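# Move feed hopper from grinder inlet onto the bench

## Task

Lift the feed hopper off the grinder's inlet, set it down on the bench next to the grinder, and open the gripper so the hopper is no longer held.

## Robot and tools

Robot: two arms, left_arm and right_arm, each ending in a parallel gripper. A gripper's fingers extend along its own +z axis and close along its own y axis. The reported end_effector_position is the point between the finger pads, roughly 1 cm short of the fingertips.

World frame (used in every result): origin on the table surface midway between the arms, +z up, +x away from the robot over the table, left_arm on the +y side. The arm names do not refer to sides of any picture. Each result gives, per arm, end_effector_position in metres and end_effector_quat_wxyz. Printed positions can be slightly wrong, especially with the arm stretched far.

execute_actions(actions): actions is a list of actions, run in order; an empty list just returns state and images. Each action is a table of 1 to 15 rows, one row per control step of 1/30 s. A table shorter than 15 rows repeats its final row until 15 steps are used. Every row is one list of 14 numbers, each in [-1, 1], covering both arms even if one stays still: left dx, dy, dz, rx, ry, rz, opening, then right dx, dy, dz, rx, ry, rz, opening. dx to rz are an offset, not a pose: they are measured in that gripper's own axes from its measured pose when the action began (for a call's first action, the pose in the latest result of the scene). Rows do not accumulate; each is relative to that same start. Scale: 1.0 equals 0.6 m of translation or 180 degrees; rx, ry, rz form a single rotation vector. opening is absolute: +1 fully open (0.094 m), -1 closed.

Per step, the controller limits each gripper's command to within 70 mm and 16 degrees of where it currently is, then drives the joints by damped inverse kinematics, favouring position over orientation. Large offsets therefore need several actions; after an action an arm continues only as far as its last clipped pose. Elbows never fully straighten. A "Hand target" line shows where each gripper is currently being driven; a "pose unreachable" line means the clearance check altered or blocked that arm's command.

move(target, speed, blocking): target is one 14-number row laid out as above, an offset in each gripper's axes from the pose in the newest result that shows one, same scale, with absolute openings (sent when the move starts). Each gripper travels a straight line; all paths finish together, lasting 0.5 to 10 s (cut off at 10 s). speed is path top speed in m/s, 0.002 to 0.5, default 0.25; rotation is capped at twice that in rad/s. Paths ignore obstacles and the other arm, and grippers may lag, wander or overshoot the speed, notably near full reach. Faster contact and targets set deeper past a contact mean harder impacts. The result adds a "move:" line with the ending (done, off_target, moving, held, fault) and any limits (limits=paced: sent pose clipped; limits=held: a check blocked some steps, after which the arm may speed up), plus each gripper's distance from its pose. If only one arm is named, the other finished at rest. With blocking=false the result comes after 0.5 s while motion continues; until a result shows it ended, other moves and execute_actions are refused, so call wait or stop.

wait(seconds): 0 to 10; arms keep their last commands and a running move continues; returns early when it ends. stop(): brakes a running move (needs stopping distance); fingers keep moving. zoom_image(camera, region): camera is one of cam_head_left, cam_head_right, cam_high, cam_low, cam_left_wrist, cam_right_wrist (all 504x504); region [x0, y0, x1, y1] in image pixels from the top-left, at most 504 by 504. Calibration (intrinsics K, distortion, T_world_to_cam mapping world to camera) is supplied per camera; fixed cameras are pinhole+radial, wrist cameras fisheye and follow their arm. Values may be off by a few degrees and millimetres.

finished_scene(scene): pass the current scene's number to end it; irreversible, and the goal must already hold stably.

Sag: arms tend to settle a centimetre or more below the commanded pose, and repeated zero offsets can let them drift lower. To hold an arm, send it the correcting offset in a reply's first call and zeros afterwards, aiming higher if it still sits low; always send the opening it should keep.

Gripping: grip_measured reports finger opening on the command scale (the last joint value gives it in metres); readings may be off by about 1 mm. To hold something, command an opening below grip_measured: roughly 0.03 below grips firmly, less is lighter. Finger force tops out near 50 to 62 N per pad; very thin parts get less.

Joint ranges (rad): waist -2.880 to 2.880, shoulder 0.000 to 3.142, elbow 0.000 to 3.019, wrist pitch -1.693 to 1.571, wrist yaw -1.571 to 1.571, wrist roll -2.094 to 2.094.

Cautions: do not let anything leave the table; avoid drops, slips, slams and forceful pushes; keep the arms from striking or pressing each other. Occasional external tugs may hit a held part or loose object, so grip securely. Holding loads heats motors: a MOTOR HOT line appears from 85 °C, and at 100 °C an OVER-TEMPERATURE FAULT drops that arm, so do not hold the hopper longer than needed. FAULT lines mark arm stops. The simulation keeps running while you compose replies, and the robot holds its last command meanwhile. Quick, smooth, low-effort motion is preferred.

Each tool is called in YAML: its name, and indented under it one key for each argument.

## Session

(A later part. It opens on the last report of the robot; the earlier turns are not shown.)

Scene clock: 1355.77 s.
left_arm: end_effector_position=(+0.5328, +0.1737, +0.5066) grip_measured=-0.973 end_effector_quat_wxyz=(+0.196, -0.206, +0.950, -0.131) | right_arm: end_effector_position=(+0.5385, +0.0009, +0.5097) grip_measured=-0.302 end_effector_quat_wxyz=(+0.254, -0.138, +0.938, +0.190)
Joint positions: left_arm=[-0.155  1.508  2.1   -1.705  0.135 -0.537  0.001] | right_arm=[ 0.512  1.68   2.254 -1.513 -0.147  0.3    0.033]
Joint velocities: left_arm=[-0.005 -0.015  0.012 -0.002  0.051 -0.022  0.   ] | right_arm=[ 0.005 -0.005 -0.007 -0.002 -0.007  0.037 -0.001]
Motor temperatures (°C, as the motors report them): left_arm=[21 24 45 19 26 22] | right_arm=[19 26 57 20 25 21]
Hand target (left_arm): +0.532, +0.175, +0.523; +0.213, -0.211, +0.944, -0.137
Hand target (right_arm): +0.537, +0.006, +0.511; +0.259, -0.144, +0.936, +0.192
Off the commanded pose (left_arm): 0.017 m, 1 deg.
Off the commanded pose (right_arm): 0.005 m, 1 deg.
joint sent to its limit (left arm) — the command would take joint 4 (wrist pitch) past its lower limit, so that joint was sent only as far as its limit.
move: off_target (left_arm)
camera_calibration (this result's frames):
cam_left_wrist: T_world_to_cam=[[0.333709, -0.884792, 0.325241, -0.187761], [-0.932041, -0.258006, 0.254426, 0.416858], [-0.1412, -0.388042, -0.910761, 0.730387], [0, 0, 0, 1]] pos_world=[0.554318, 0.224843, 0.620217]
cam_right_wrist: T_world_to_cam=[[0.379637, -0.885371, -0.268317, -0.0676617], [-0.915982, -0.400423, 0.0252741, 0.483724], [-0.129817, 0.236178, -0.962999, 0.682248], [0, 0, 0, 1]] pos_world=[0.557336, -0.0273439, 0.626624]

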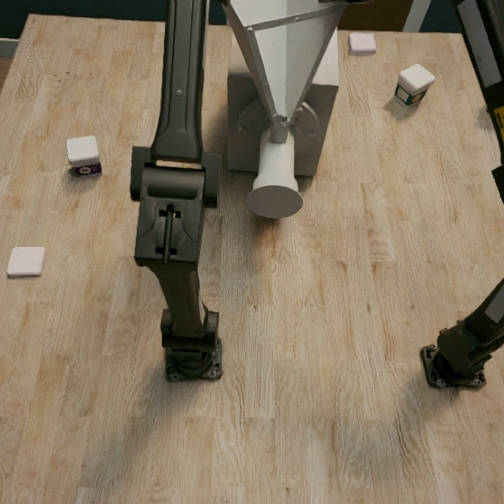

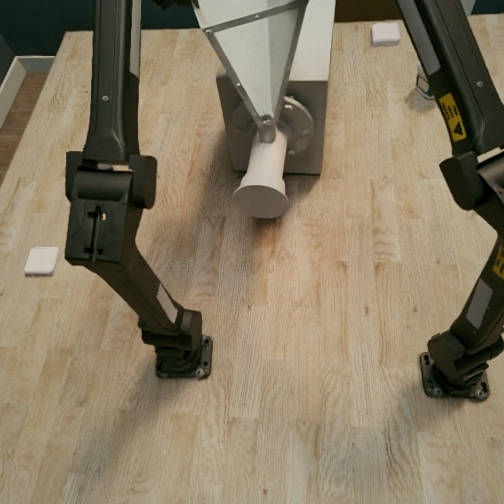

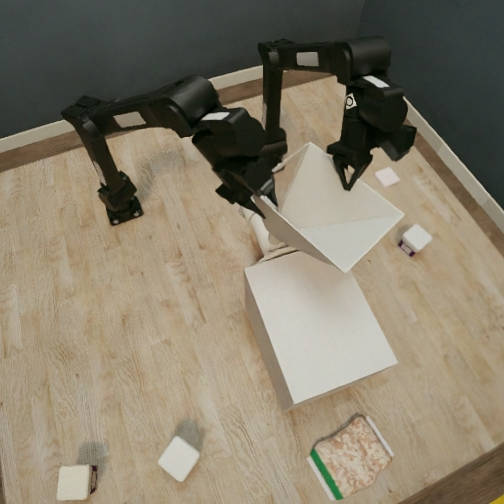

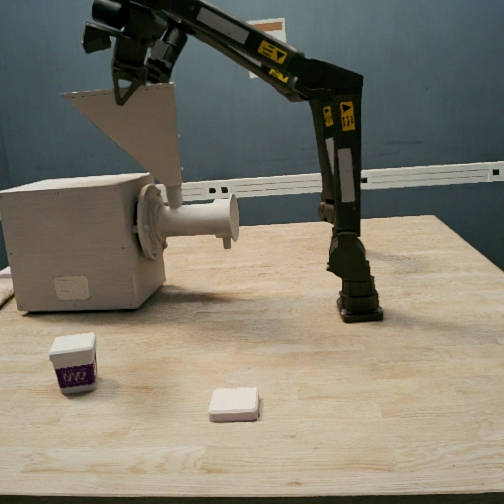

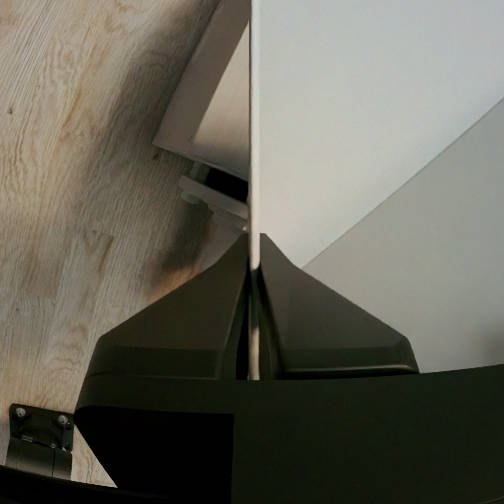

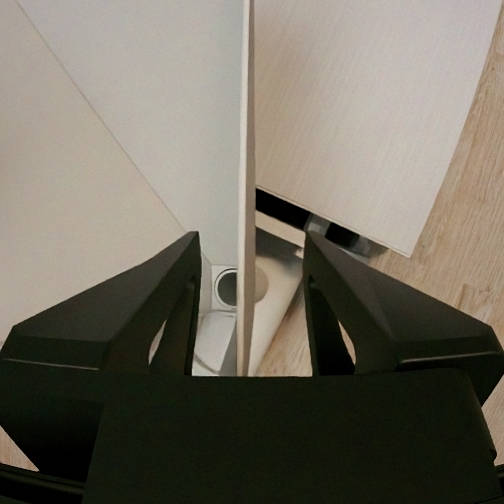

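move:
  target: [-0.008, -0.008, -0.022, 0, 0, 0, -1, 0.008, 0.0, 0.02, 0, 0, 0, -0.3]
  speed: 0.03

move:
  target: [-0.008, -0.008, -0.022, 0, 0, 0, -1, -0.004, 0.002, -0.006, 0, 0, 0, -1]
  speed: 0.02

Scene clock: 1363.13 s.
left_arm: end_effector_position=(+0.5328, +0.1737, +0.5066) grip_measured=-0.973 end_effector_quat_wxyz=(+0.196, -0.205, +0.950, -0.131) | right_arm: end_effector_position=(+0.5417, +0.0028, +0.4993) grip_measured=-0.302 end_effector_quat_wxyz=(+0.254, -0.137, +0.938, +0.190)
Joint positions: left_arm=[-0.155  1.508  2.1   -1.705  0.135 -0.536  0.001] | right_arm=[ 0.512  1.671  2.21  -1.478 -0.146  0.301  0.033]
Joint velocities: left_arm=[ 0.005 -0.005 -0.007  0.012 -0.007 -0.037 -0.   ] | right_arm=[-0.015 -0.005 -0.007  0.012 -0.007 -0.081 -0.001]
Motor temperatures (°C, as the motors report them): left_arm=[21 24 43 19 26 22] | right_arm=[19 26 53 19 25 21]
Hand target (left_arm): +0.532, +0.174, +0.521; +0.211, -0.206, +0.946, -0.136
Hand target (right_arm): +0.540, +0.005, +0.498; +0.254, -0.138, +0.938, +0.190
Off the commanded pose (left_arm): 0.015 m, 0 deg.
Off the commanded pose (right_arm): 0.004 m, 0 deg.
joint sent to its limit (left arm) — the command would take joint 4 (wrist pitch) past its lower limit, so that joint was sent only as far as its limit.
move: off_target (left_arm)
camera_calibration (this result's frames):
cam_left_wrist: T_world_to_cam=[[0.332285, -0.8854, 0.325044, -0.186854], [-0.932492, -0.256662, 0.254132, 0.416987], [-0.141582, -0.387545, -0.910913, 0.730563], [0, 0, 0, 1]] pos_world=[0.55436, 0.22471, 0.620245]
cam_right_wrist: T_world_to_cam=[[0.37854, -0.885743, -0.268638, -0.06927], [-0.916429, -0.399385, 0.0254868, 0.487795], [-0.129865, 0.23654, -0.962904, 0.672176], [0, 0, 0, 1]] pos_world=[0.560543, -0.0255343, 0.616201]

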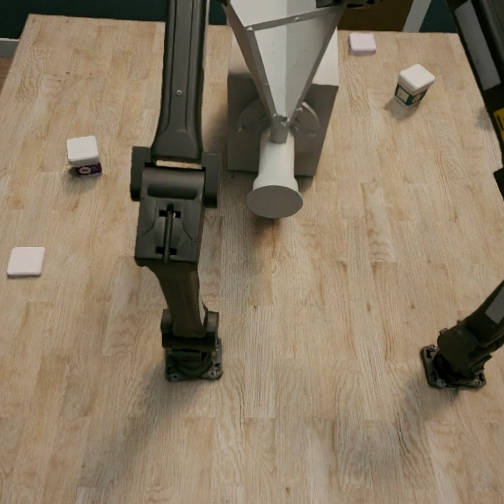

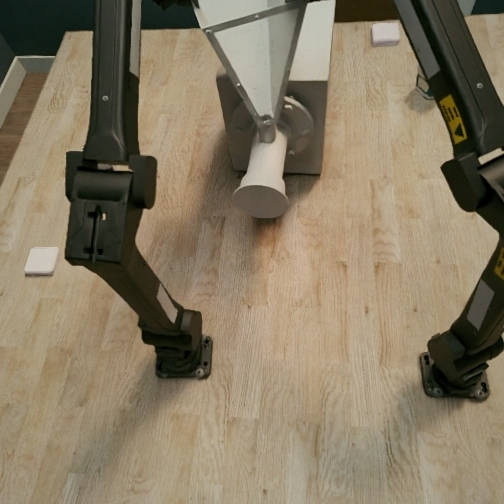

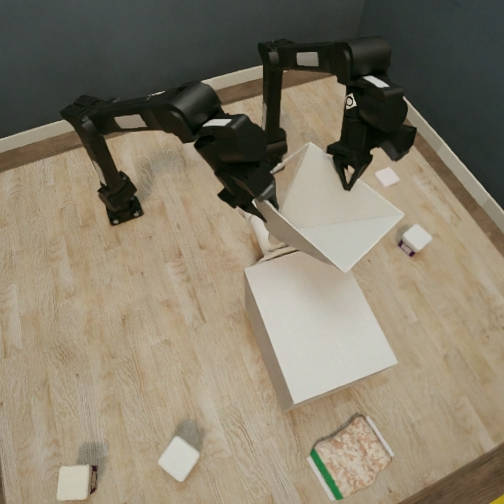

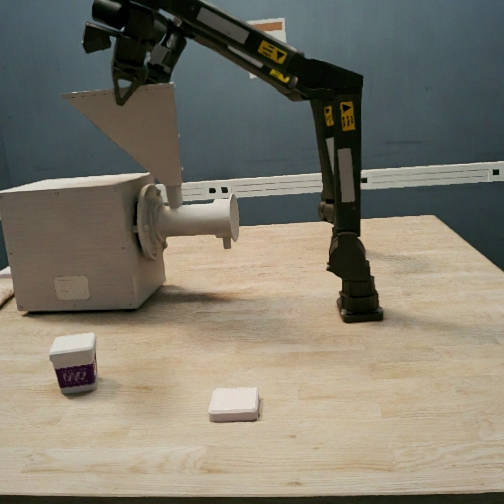

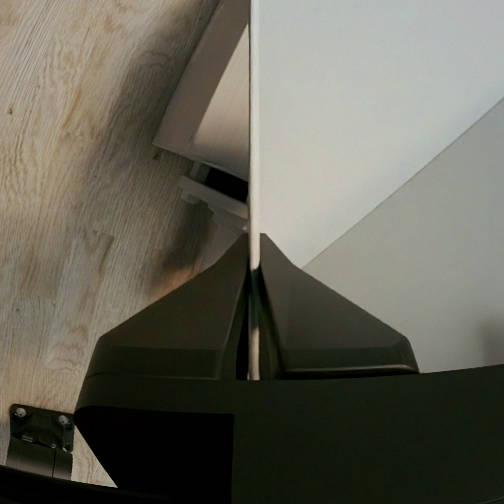

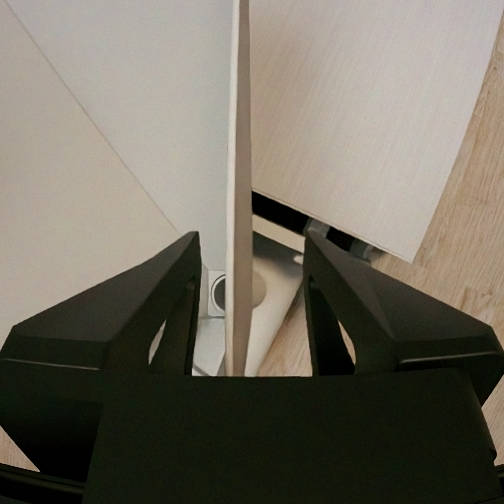

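Scene clock: 1364.10 s.
left_arm: end_effector_position=(+0.5336, +0.1726, +0.5024) grip_measured=-0.973 end_effector_quat_wxyz=(+0.191, -0.204, +0.951, -0.130) | right_arm: end_effector_position=(+0.5408, +0.0045, +0.5002) grip_measured=-0.971 end_effector_quat_wxyz=(+0.254, -0.137, +0.938, +0.194)
Joint positions: left_arm=[-0.157  1.51   2.092 -1.705  0.137 -0.533  0.001] | right_arm=[ 0.514  1.67   2.21  -1.476 -0.153  0.304  0.001]
Joint velocities: left_arm=[ 0.005 -0.015 -0.022 -0.007  0.051  0.022 -0.   ] | right_arm=[ 0.005 -0.005  0.007 -0.012  0.007  0.066 -0.   ]
Motor temperatures (°C, as the motors report them): left_arm=[21 24 43 19 25 22] | right_arm=[19 26 53 19 25 21]
Hand target (left_arm): +0.532, +0.174, +0.521; +0.211, -0.205, +0.946, -0.136
Hand target (right_arm): +0.542, +0.003, +0.504; +0.254, -0.137, +0.938, +0.190
Off the commanded pose (left_arm): 0.019 m, 1 deg.
Off the commanded pose (right_arm): 0.004 m, 0 deg.
joint sent to its limit (left arm) — the command would take joint 4 (wrist pitch) past its lower limit, so that joint was sent only as far as its limit.
move: off_target (left_arm)
camera_calibration (this result's frames):
cam_left_wrist: T_world_to_cam=[[0.331518, -0.886917, 0.321674, -0.184306], [-0.931186, -0.252808, 0.262643, 0.412845], [-0.151621, -0.386609, -0.909695, 0.730972], [0, 0, 0, 1]] pos_world=[0.556367, 0.223506, 0.615817]
cam_right_wrist: T_world_to_cam=[[0.380834, -0.882579, -0.275718, -0.0647871], [-0.915229, -0.40225, 0.0234546, 0.48799], [-0.131608, 0.243413, -0.960952, 0.67249], [0, 0, 0, 1]] pos_world=[0.559801, -0.0245788, 0.616923]

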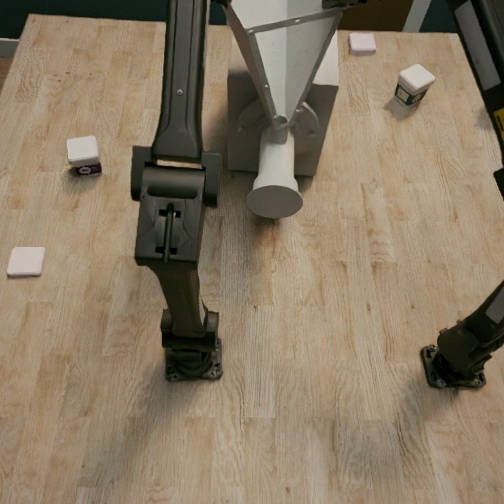

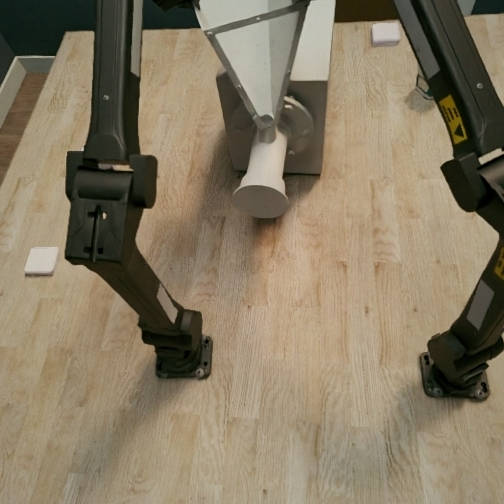

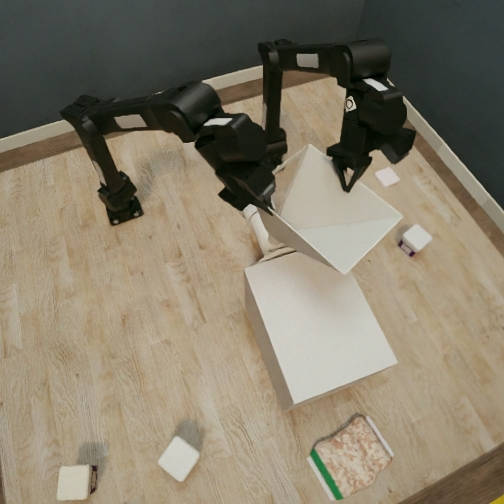

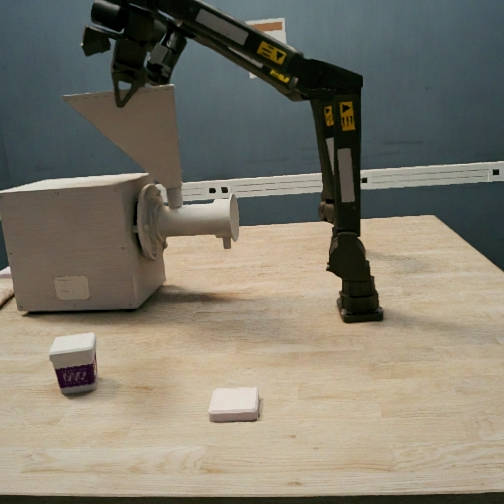

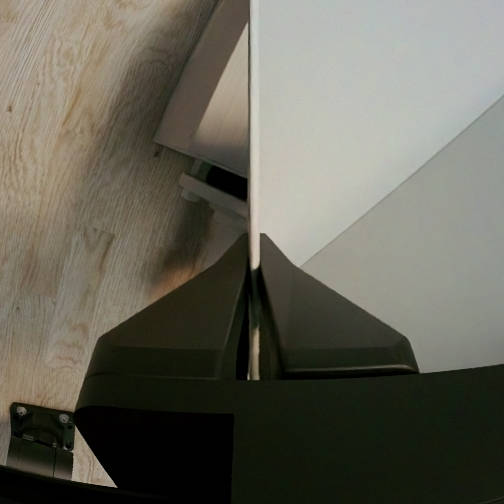

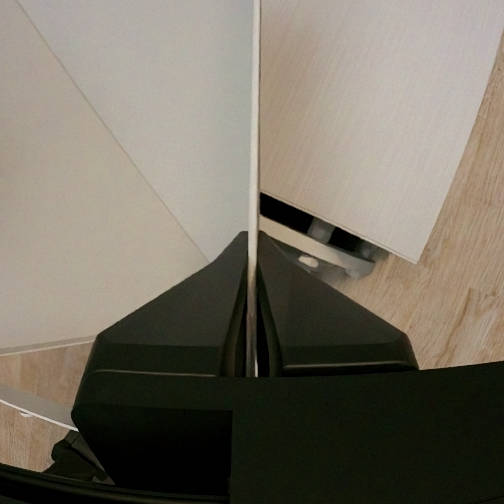

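move:
  target: [0.085, -0.004, -0.049, 0, -0.05, 0, -0.3, -0.009, 0.005, -0.013, 0, 0, 0, -1]
  speed: 0.05

Scene clock: 1378.33 s.
left_arm: end_effector_position=(+0.4814, +0.1595, +0.5024) grip_measured=-0.303 end_effector_quat_wxyz=(+0.251, -0.214, +0.938, -0.107) | right_arm: end_effector_position=(+0.5403, +0.0039, +0.5002) grip_measured=-0.971 end_effector_quat_wxyz=(+0.251, -0.135, +0.939, +0.193)
Joint positions: left_arm=[-0.247  1.302  1.847 -1.564  0.005 -0.619  0.033] | right_arm=[ 0.514  1.674  2.217 -1.486 -0.151  0.309  0.001]
Joint velocities: left_arm=[ 0.005 -0.024 -0.007 -0.002  0.037 -0.022 -0.   ] | right_arm=[ 0.005  0.015  0.012 -0.002  0.022 -0.022  0.001]
Motor temperatures (°C, as the motors report them): left_arm=[21 24 41 19 25 21] | right_arm=[19 26 50 19 24 21]
Hand target (left_arm): +0.479, +0.155, +0.512; +0.265, -0.213, +0.933, -0.115
Hand target (right_arm): +0.541, +0.004, +0.510; +0.254, -0.137, +0.937, +0.194
Off the commanded pose (left_arm): 0.013 m, 2 deg.
Off the commanded pose (right_arm): 0.010 m, 0 deg.
move: off_target (left_arm)
camera_calibration (this result's frames):
cam_left_wrist: T_world_to_cam=[[0.341689, -0.889716, 0.302744, -0.173523], [-0.939158, -0.311222, 0.14534, 0.433079], [-0.0350909, -0.333985, -0.941925, 0.669674], [0, 0, 0, 1]] pos_world=[0.48952, 0.204059, 0.620372]
cam_right_wrist: T_world_to_cam=[[0.37491, -0.884986, -0.276119, -0.0617425], [-0.916865, -0.398011, 0.0307571, 0.484511], [-0.137118, 0.241632, -0.960631, 0.675319], [0, 0, 0, 1]] pos_world=[0.559978, -0.0249793, 0.616782]

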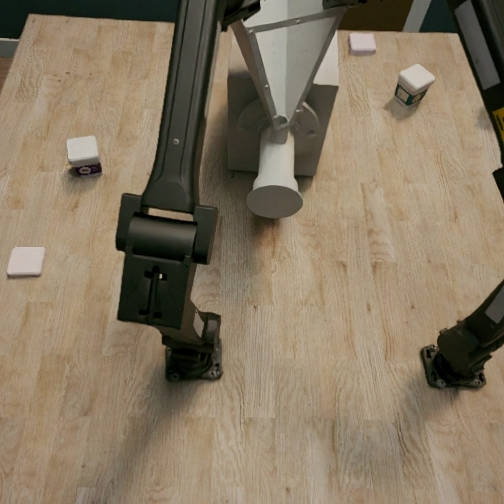

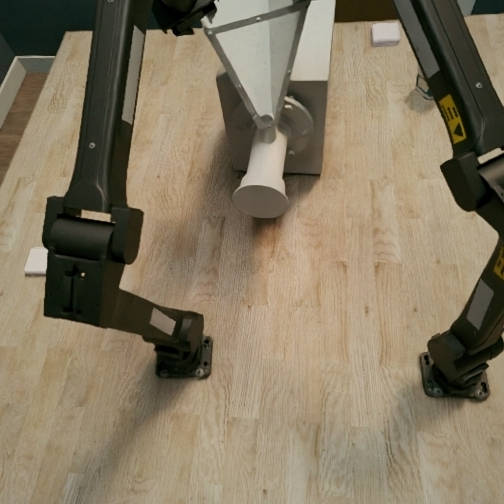

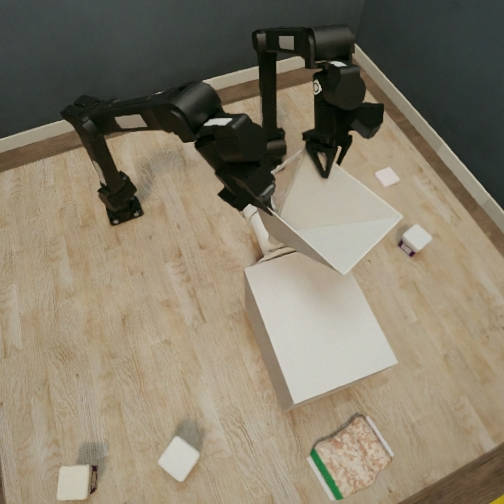

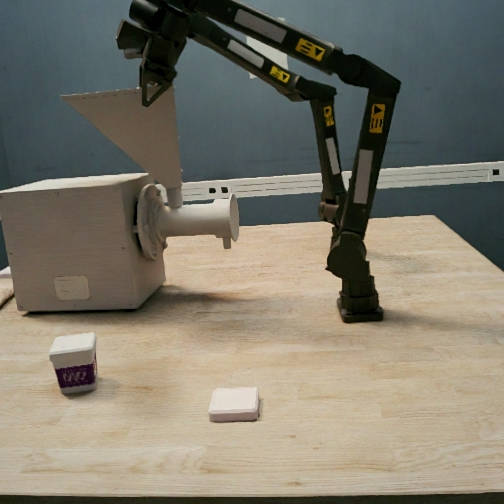

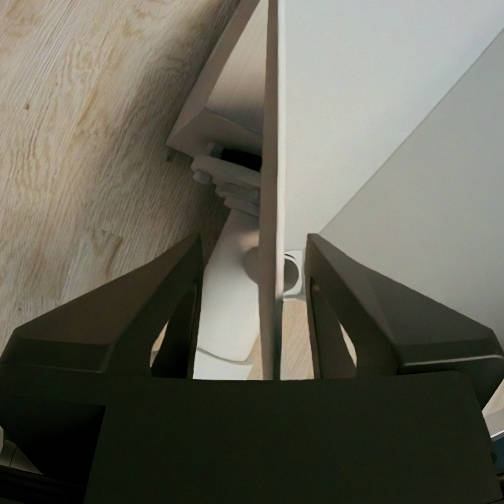

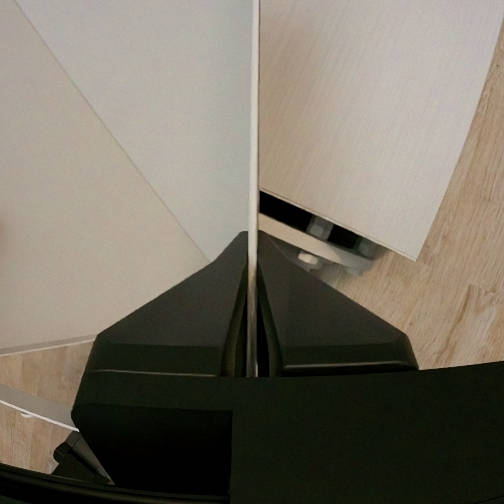

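zoom_image:
  camera: "cam_low"
  region: [40, 0, 240, 200]

Region (40, 0, 240, 200) of cam_low's 504x504 image, scaled by 2.520, with more detail than that image has.

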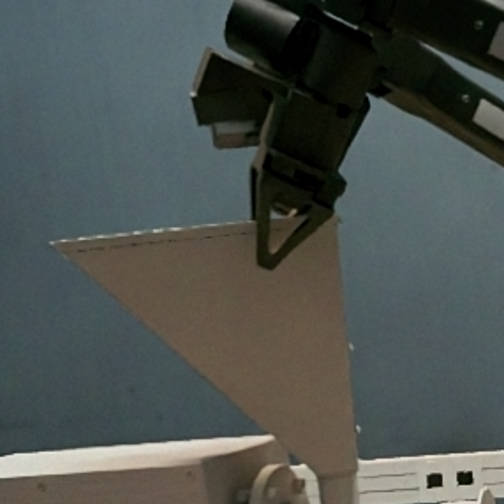

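move:
  target: [-0.006, -0.008, -0.016, 0, 0, 0, -1, -0.009, 0.005, -0.013, 0, 0, 0, -1]
  speed: 0.02

Scene clock: 1384.33 s.
left_arm: end_effector_position=(+0.4816, +0.1561, +0.5032) grip_measured=-0.973 end_effector_quat_wxyz=(+0.248, -0.213, +0.938, -0.112) | right_arm: end_effector_position=(+0.5395, +0.0056, +0.5008) grip_measured=-0.971 end_effector_quat_wxyz=(+0.249, -0.138, +0.939, +0.192)
Joint positions: left_arm=[-0.251  1.306  1.854 -1.568  0.014 -0.625  0.001] | right_arm=[ 0.517  1.678  2.226 -1.493 -0.151  0.306  0.001]
Joint velocities: left_arm=[-0.005 -0.005  0.007 -0.012  0.037  0.007 -0.   ] | right_arm=[-0.015  0.005 -0.002 -0.017 -0.037 -0.007  0.001]
Motor temperatures (°C, as the motors report them): left_arm=[21 23 40 19 25 21] | right_arm=[19 26 50 19 24 21]
Hand target (left_arm): +0.481, +0.158, +0.513; +0.251, -0.214, +0.938, -0.107
Hand target (right_arm): +0.540, +0.004, +0.510; +0.251, -0.135, +0.939, +0.193
Off the commanded pose (left_arm): 0.011 m, 1 deg.
Off the commanded pose (right_arm): 0.009 m, 0 deg.
move: off_target (left_arm)
camera_calibration (this result's frames):
cam_left_wrist: T_world_to_cam=[[0.338947, -0.887948, 0.310907, -0.179925], [-0.939965, -0.305657, 0.151786, 0.428328], [-0.0397476, -0.343689, -0.938242, 0.67123], [0, 0, 0, 1]] pos_world=[0.490279, 0.201852, 0.620701]
cam_right_wrist: T_world_to_cam=[[0.379503, -0.883645, -0.274132, -0.0632886], [-0.914633, -0.402959, 0.0327104, 0.482265], [-0.139368, 0.238316, -0.961136, 0.676892], [0, 0, 0, 1]] pos_world=[0.559452, -0.0229058, 0.617461]

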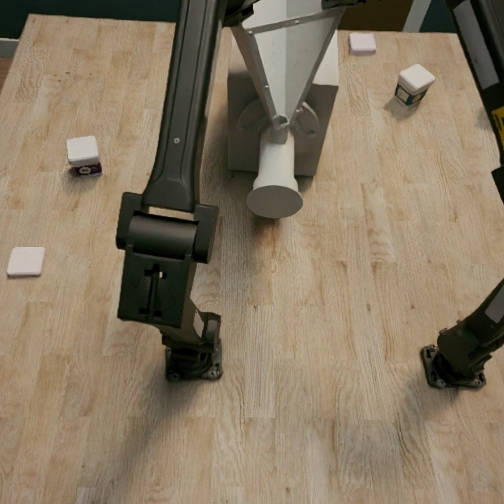

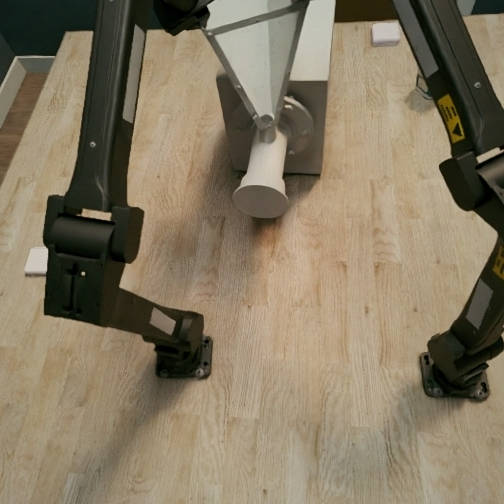

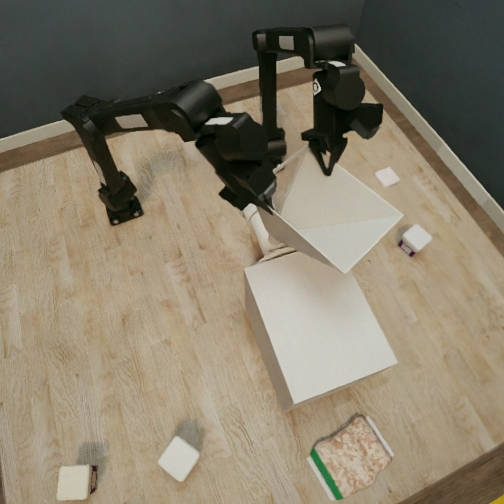

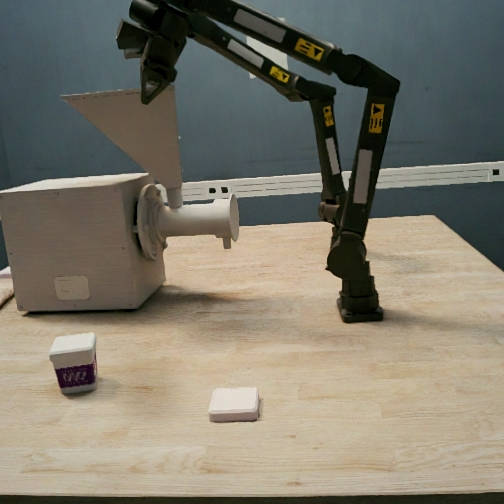

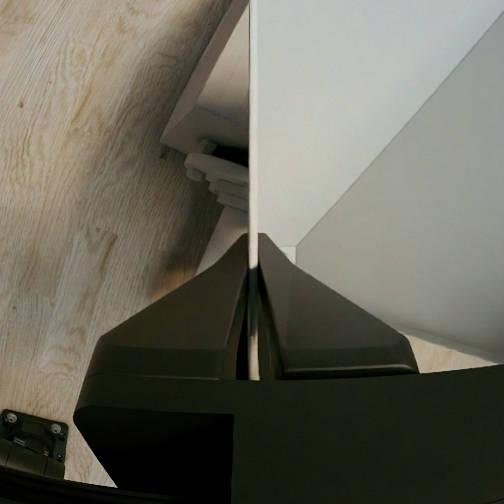

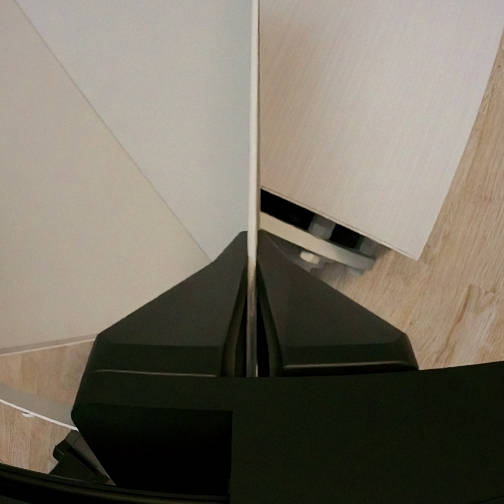

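execute_actions:
  actions:
    - [[-0.0738,-0.0228,-0.0687,0.0139,0.0105,0.0283,-1,-0.0388,-0.0055,-0.0972,0.0174,-0.0097,0.0267,-1]]
    - [[-0.0738,-0.0228,-0.0687,0.0139,0.0105,0.0283,-1,-0.0388,-0.0055,-0.0972,0.0174,-0.0097,0.0267,-1]]
    - [[-0.0738,-0.0228,-0.0687,0.0139,0.0105,0.0283,-1,-0.0388,-0.0055,-0.0972,0.0174,-0.0097,0.0267,-1]]

Scene clock: 1410.10 s.
left_arm: end_effector_position=(+0.5022, +0.1461, +0.5194) grip_measured=-0.967 end_effector_quat_wxyz=(+0.201, -0.125, +0.959, -0.157) | right_arm: end_effector_position=(+0.5343, -0.0101, +0.5124) grip_measured=-0.968 end_effector_quat_wxyz=(+0.211, -0.056, +0.963, +0.158)
Joint positions: left_arm=[-0.197  1.441  2.054 -1.705  0.199 -0.428  0.002] | right_arm=[ 0.521  1.765  2.429 -1.705 -0.076  0.456  0.001]
Joint velocities: left_arm=[-0.015 -0.005  0.007  0.017 -0.007  0.051  0.001] | right_arm=[-0.005 -0.005 -0.002  0.002 -0.022  0.051 -0.   ]
Motor temperatures (°C, as the motors report them): left_arm=[21 23 42 19 24 21] | right_arm=[19 25 50 19 23 20]
Hand target (left_arm): +0.516, +0.156, +0.572; +0.264, -0.089, +0.945, -0.172
Hand target (right_arm): +0.529, -0.033, +0.567; +0.267, -0.015, +0.947, +0.176
Off the commanded pose (left_arm): 0.062 m, 5 deg.
Off the commanded pose (right_arm): 0.062 m, 5 deg.
joint sent to its limit (left arm) — the command would take joint 4 (wrist pitch) past its lower limit, so that joint was sent only as far as its limit.
joint sent to its limit (right arm) — the command would take joint 4 (wrist pitch) past its lower limit, so that joint was sent only as far as its limit.
camera_calibration (this result's frames):
cam_left_wrist: T_world_to_cam=[[0.170293, -0.92257, 0.346216, -0.129472], [-0.970705, -0.0966201, 0.219993, 0.391671], [-0.169508, -0.373536, -0.911997, 0.739725], [0, 0, 0, 1]] pos_world=[0.527634, 0.19471, 0.633287]
cam_right_wrist: T_world_to_cam=[[0.201976, -0.942745, -0.2654, 0.0178288], [-0.958132, -0.246352, 0.145921, 0.437654], [-0.202948, 0.224816, -0.953032, 0.720783], [0, 0, 0, 1]] pos_world=[0.562011, -0.037418, 0.627798]

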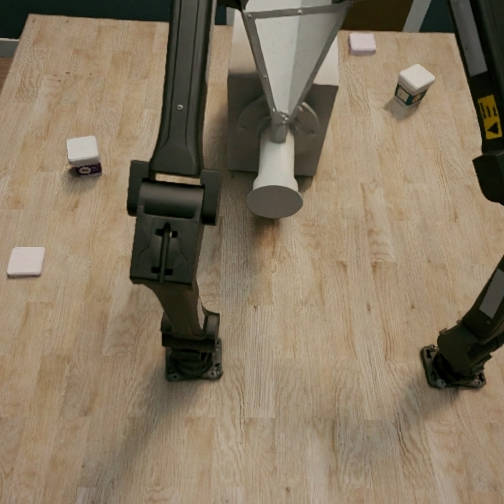

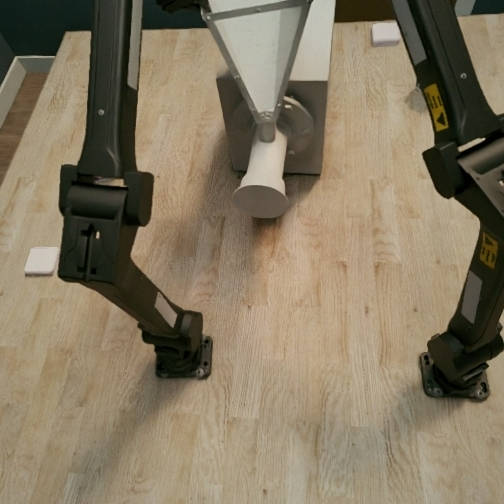

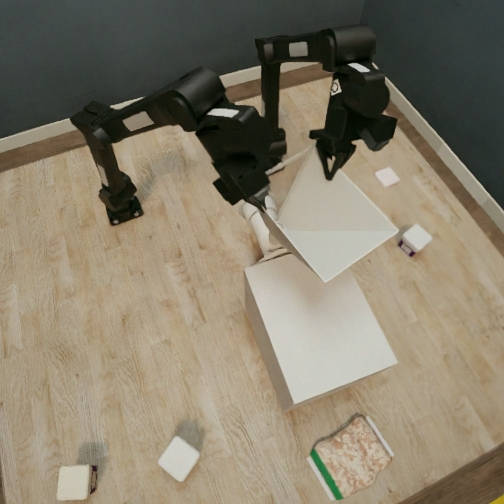

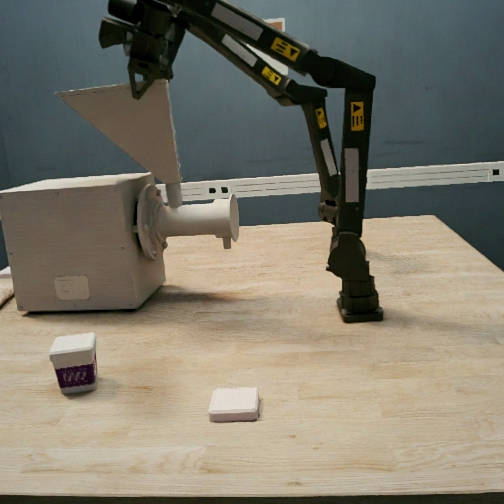

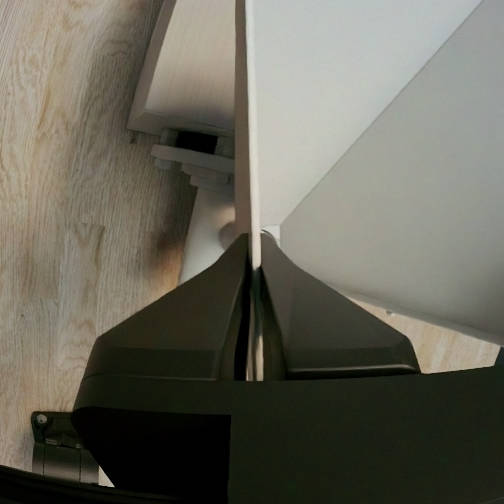

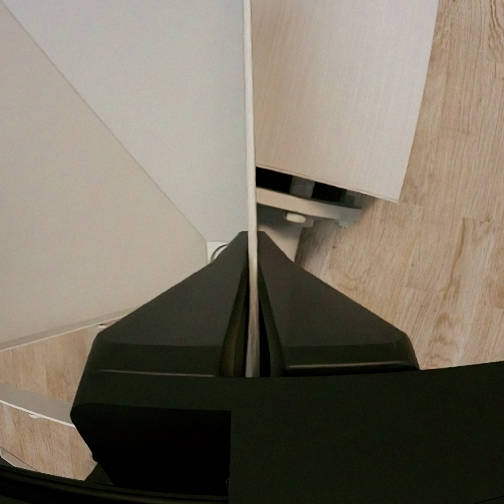

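execute_actions:
  actions:
    - [[-0.0738,-0.0228,-0.0687,0.0139,0.0105,0.0283,-1,-0.0388,-0.0055,-0.0972,0.0174,-0.0097,0.0267,-1]]
    - [[-0.0738,-0.0228,-0.0687,0.0139,0.0105,0.0283,-1,-0.0388,-0.0055,-0.0972,0.0174,-0.0097,0.0267,-1]]

Scene clock: 1418.97 s.
left_arm: end_effector_position=(+0.5033, +0.1461, +0.5197) grip_measured=-0.948 end_effector_quat_wxyz=(+0.196, -0.120, +0.957, -0.175) | right_arm: end_effector_position=(+0.5337, -0.0099, +0.5129) grip_measured=-0.968 end_effector_quat_wxyz=(+0.215, -0.050, +0.963, +0.153)
Joint positions: left_arm=[-0.179  1.444  2.054 -1.705  0.248 -0.411  0.002] | right_arm=[ 0.527  1.764  2.429 -1.705 -0.056  0.47   0.002]
Joint velocities: left_arm=[-0.005  0.005  0.007  0.017 -0.022  0.095 -0.   ] | right_arm=[-0.005  0.005 -0.012 -0.027 -0.051  0.022 -0.   ]
Motor temperatures (°C, as the motors report them): left_arm=[21 23 47 19 25 21] | right_arm=[19 26 51 19 24 21]
Hand target (left_arm): +0.519, +0.158, +0.571; +0.258, -0.081, +0.943, -0.192
Hand target (right_arm): +0.527, -0.033, +0.568; +0.271, -0.003, +0.947, +0.170
Off the commanded pose (left_arm): 0.062 m, 6 deg.
Off the commanded pose (right_arm): 0.063 m, 6 deg.
joint sent to its limit (left arm) — the command would take joint 4 (wrist pitch) past its lower limit, so that joint was sent only as far as its limit.
joint sent to its limit (right arm) — the command would take joint 4 (wrist pitch) past its lower limit, so that joint was sent only as far as its limit.
camera_calibration (this result's frames):
cam_left_wrist: T_world_to_cam=[[0.153667, -0.912829, 0.378326, -0.139472], [-0.971608, -0.0698763, 0.226045, 0.386012], [-0.179904, -0.402319, -0.897649, 0.742164], [0, 0, 0, 1]] pos_world=[0.530003, 0.198246, 0.631713]
cam_right_wrist: T_world_to_cam=[[0.188698, -0.947888, -0.256713, 0.0208239], [-0.962589, -0.230294, 0.142786, 0.441221], [-0.194464, 0.220165, -0.955882, 0.717945], [0, 0, 0, 1]] pos_world=[0.5604, -0.0367174, 0.628617]

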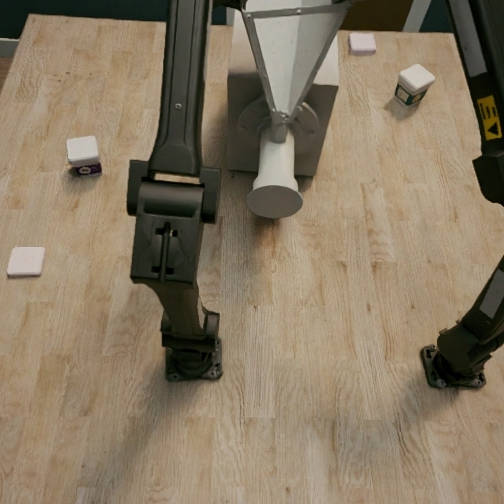

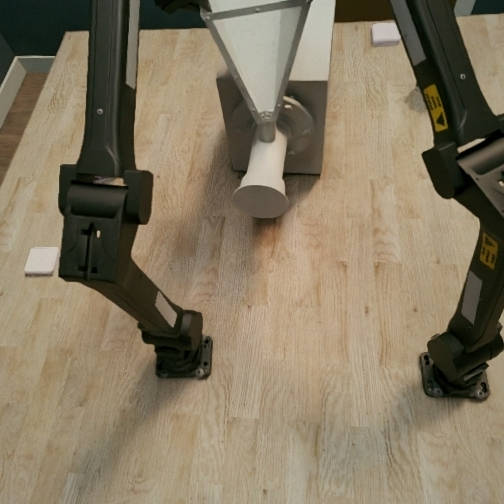

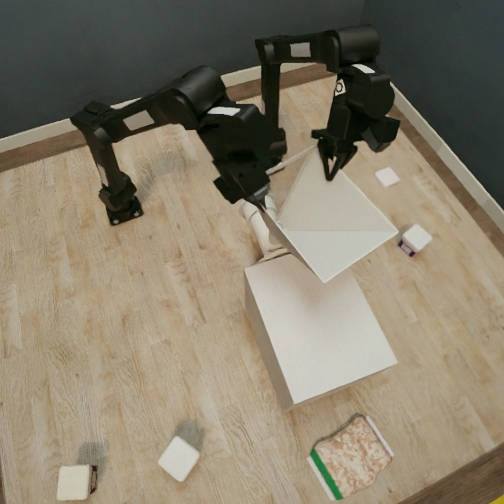

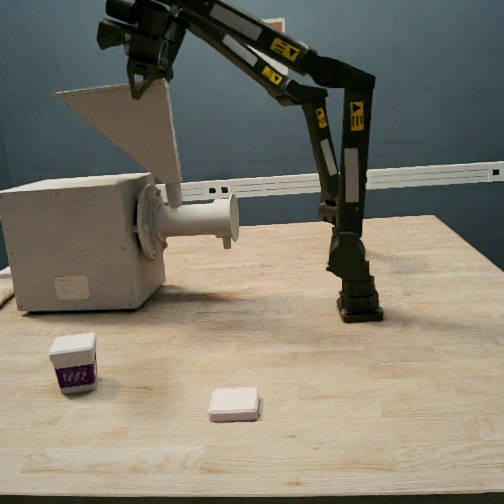

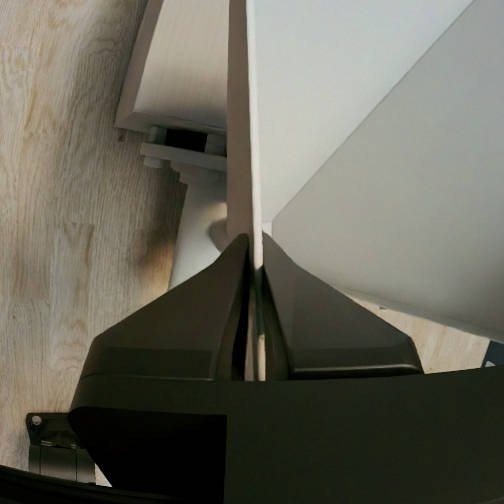

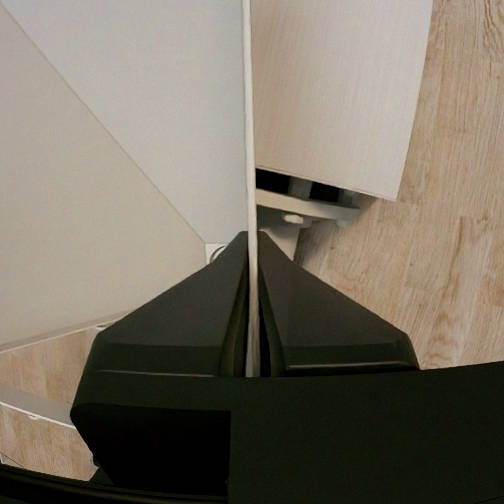

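zoom_image:
  camera: "cam_low"
  region: [120, 150, 240, 270]

Region (120, 150, 240, 270) of cam_low's 504x504 image, scaled by 4.200, with more detail than that image has.

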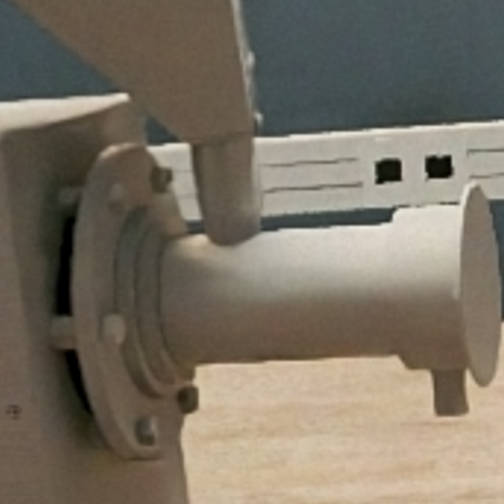

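execute_actions:
  actions:
    - [[-0.0057,-0.0178,-0.0962,-0.037,-0.068,-0.019,-1,-0.065,0.0142,-0.0695,-0.0144,-0.047,-0.029,-1]]
    - [[-0.0057,-0.0178,-0.0962,-0.011,-0.057,-0.029,-1,-0.065,0.0142,-0.0695,-0.0144,-0.047,-0.029,-1]]

Scene clock: 1450.97 s.
left_arm: end_effector_position=(+0.4907, +0.1498, +0.5283) grip_measured=-0.962 end_effector_quat_wxyz=(+0.244, -0.212, +0.944, -0.067) | right_arm: end_effector_position=(+0.5444, -0.0048, +0.5175) grip_measured=-0.955 end_effector_quat_wxyz=(+0.227, -0.127, +0.952, +0.162)
Joint positions: left_arm=[-0.299  1.409  2.048 -1.705 -0.085 -0.642  0.002] | right_arm=[ 0.508  1.796  2.48  -1.701 -0.113  0.307  0.002]
Joint velocities: left_arm=[-0.005 -0.015  0.027  0.002  0.022 -0.007  0.   ] | right_arm=[-0.005  0.005  0.002 -0.012 -0.022 -0.007  0.001]
Motor temperatures (°C, as the motors report them): left_arm=[21 23 53 19 28 21] | right_arm=[19 26 53 19 25 21]
Hand target (left_arm): +0.471, +0.153, +0.576; +0.300, -0.232, +0.921, -0.084
Hand target (right_arm): +0.547, -0.009, +0.571; +0.301, -0.131, +0.928, +0.175
Off the commanded pose (left_arm): 0.053 m, 7 deg.
Off the commanded pose (right_arm): 0.057 m, 9 deg.
camera_calibration (this result's frames):
cam_left_wrist: T_world_to_cam=[[0.361641, -0.904866, 0.224574, -0.159484], [-0.930232, -0.334108, 0.151789, 0.430651], [-0.0623165, -0.263799, -0.962563, 0.704943], [0, 0, 0, 1]] pos_world=[0.502211, 0.185535, 0.649]
cam_right_wrist: T_world_to_cam=[[0.341102, -0.910583, -0.233426, -0.0700575], [-0.923294, -0.371181, 0.0987605, 0.452697], [-0.176573, 0.181833, -0.967346, 0.71935], [0, 0, 0, 1]] pos_world=[0.568886, -0.0265629, 0.634799]

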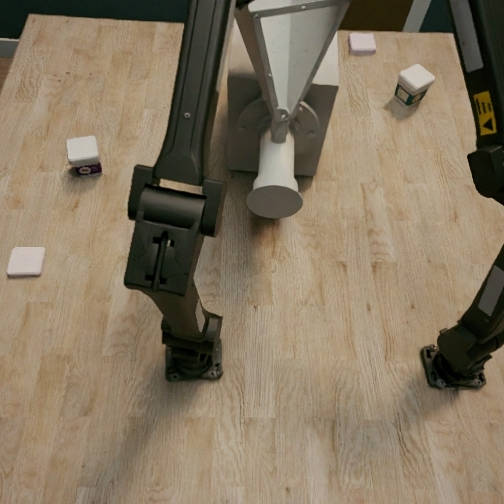

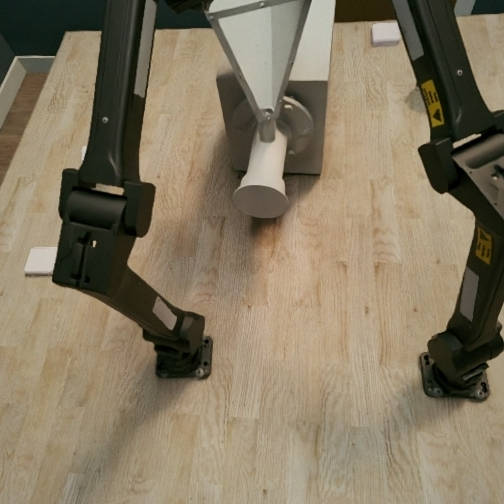

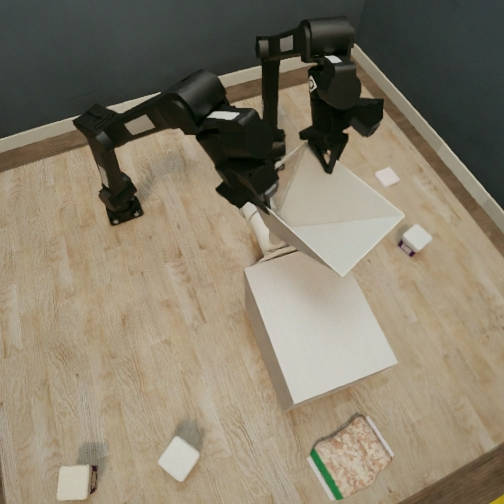

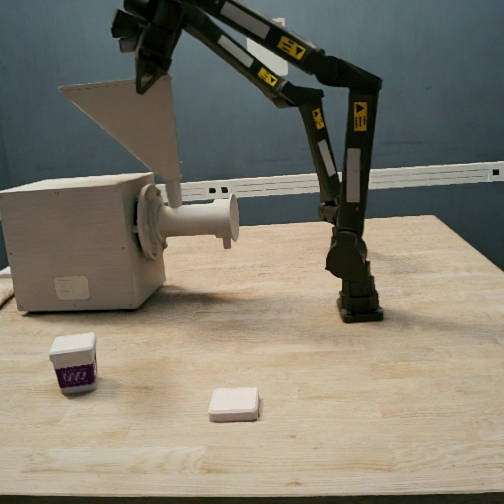

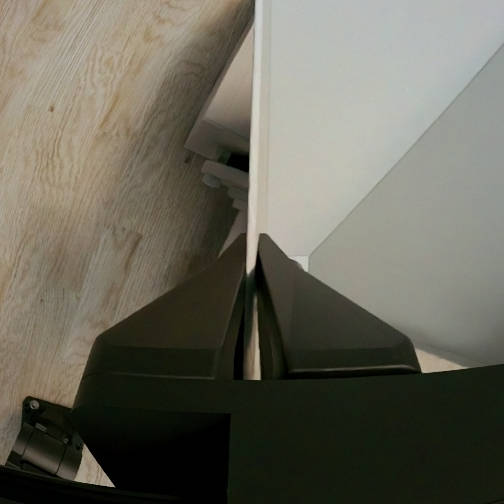

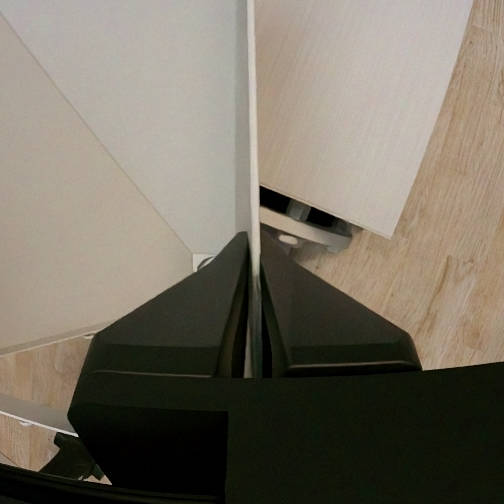

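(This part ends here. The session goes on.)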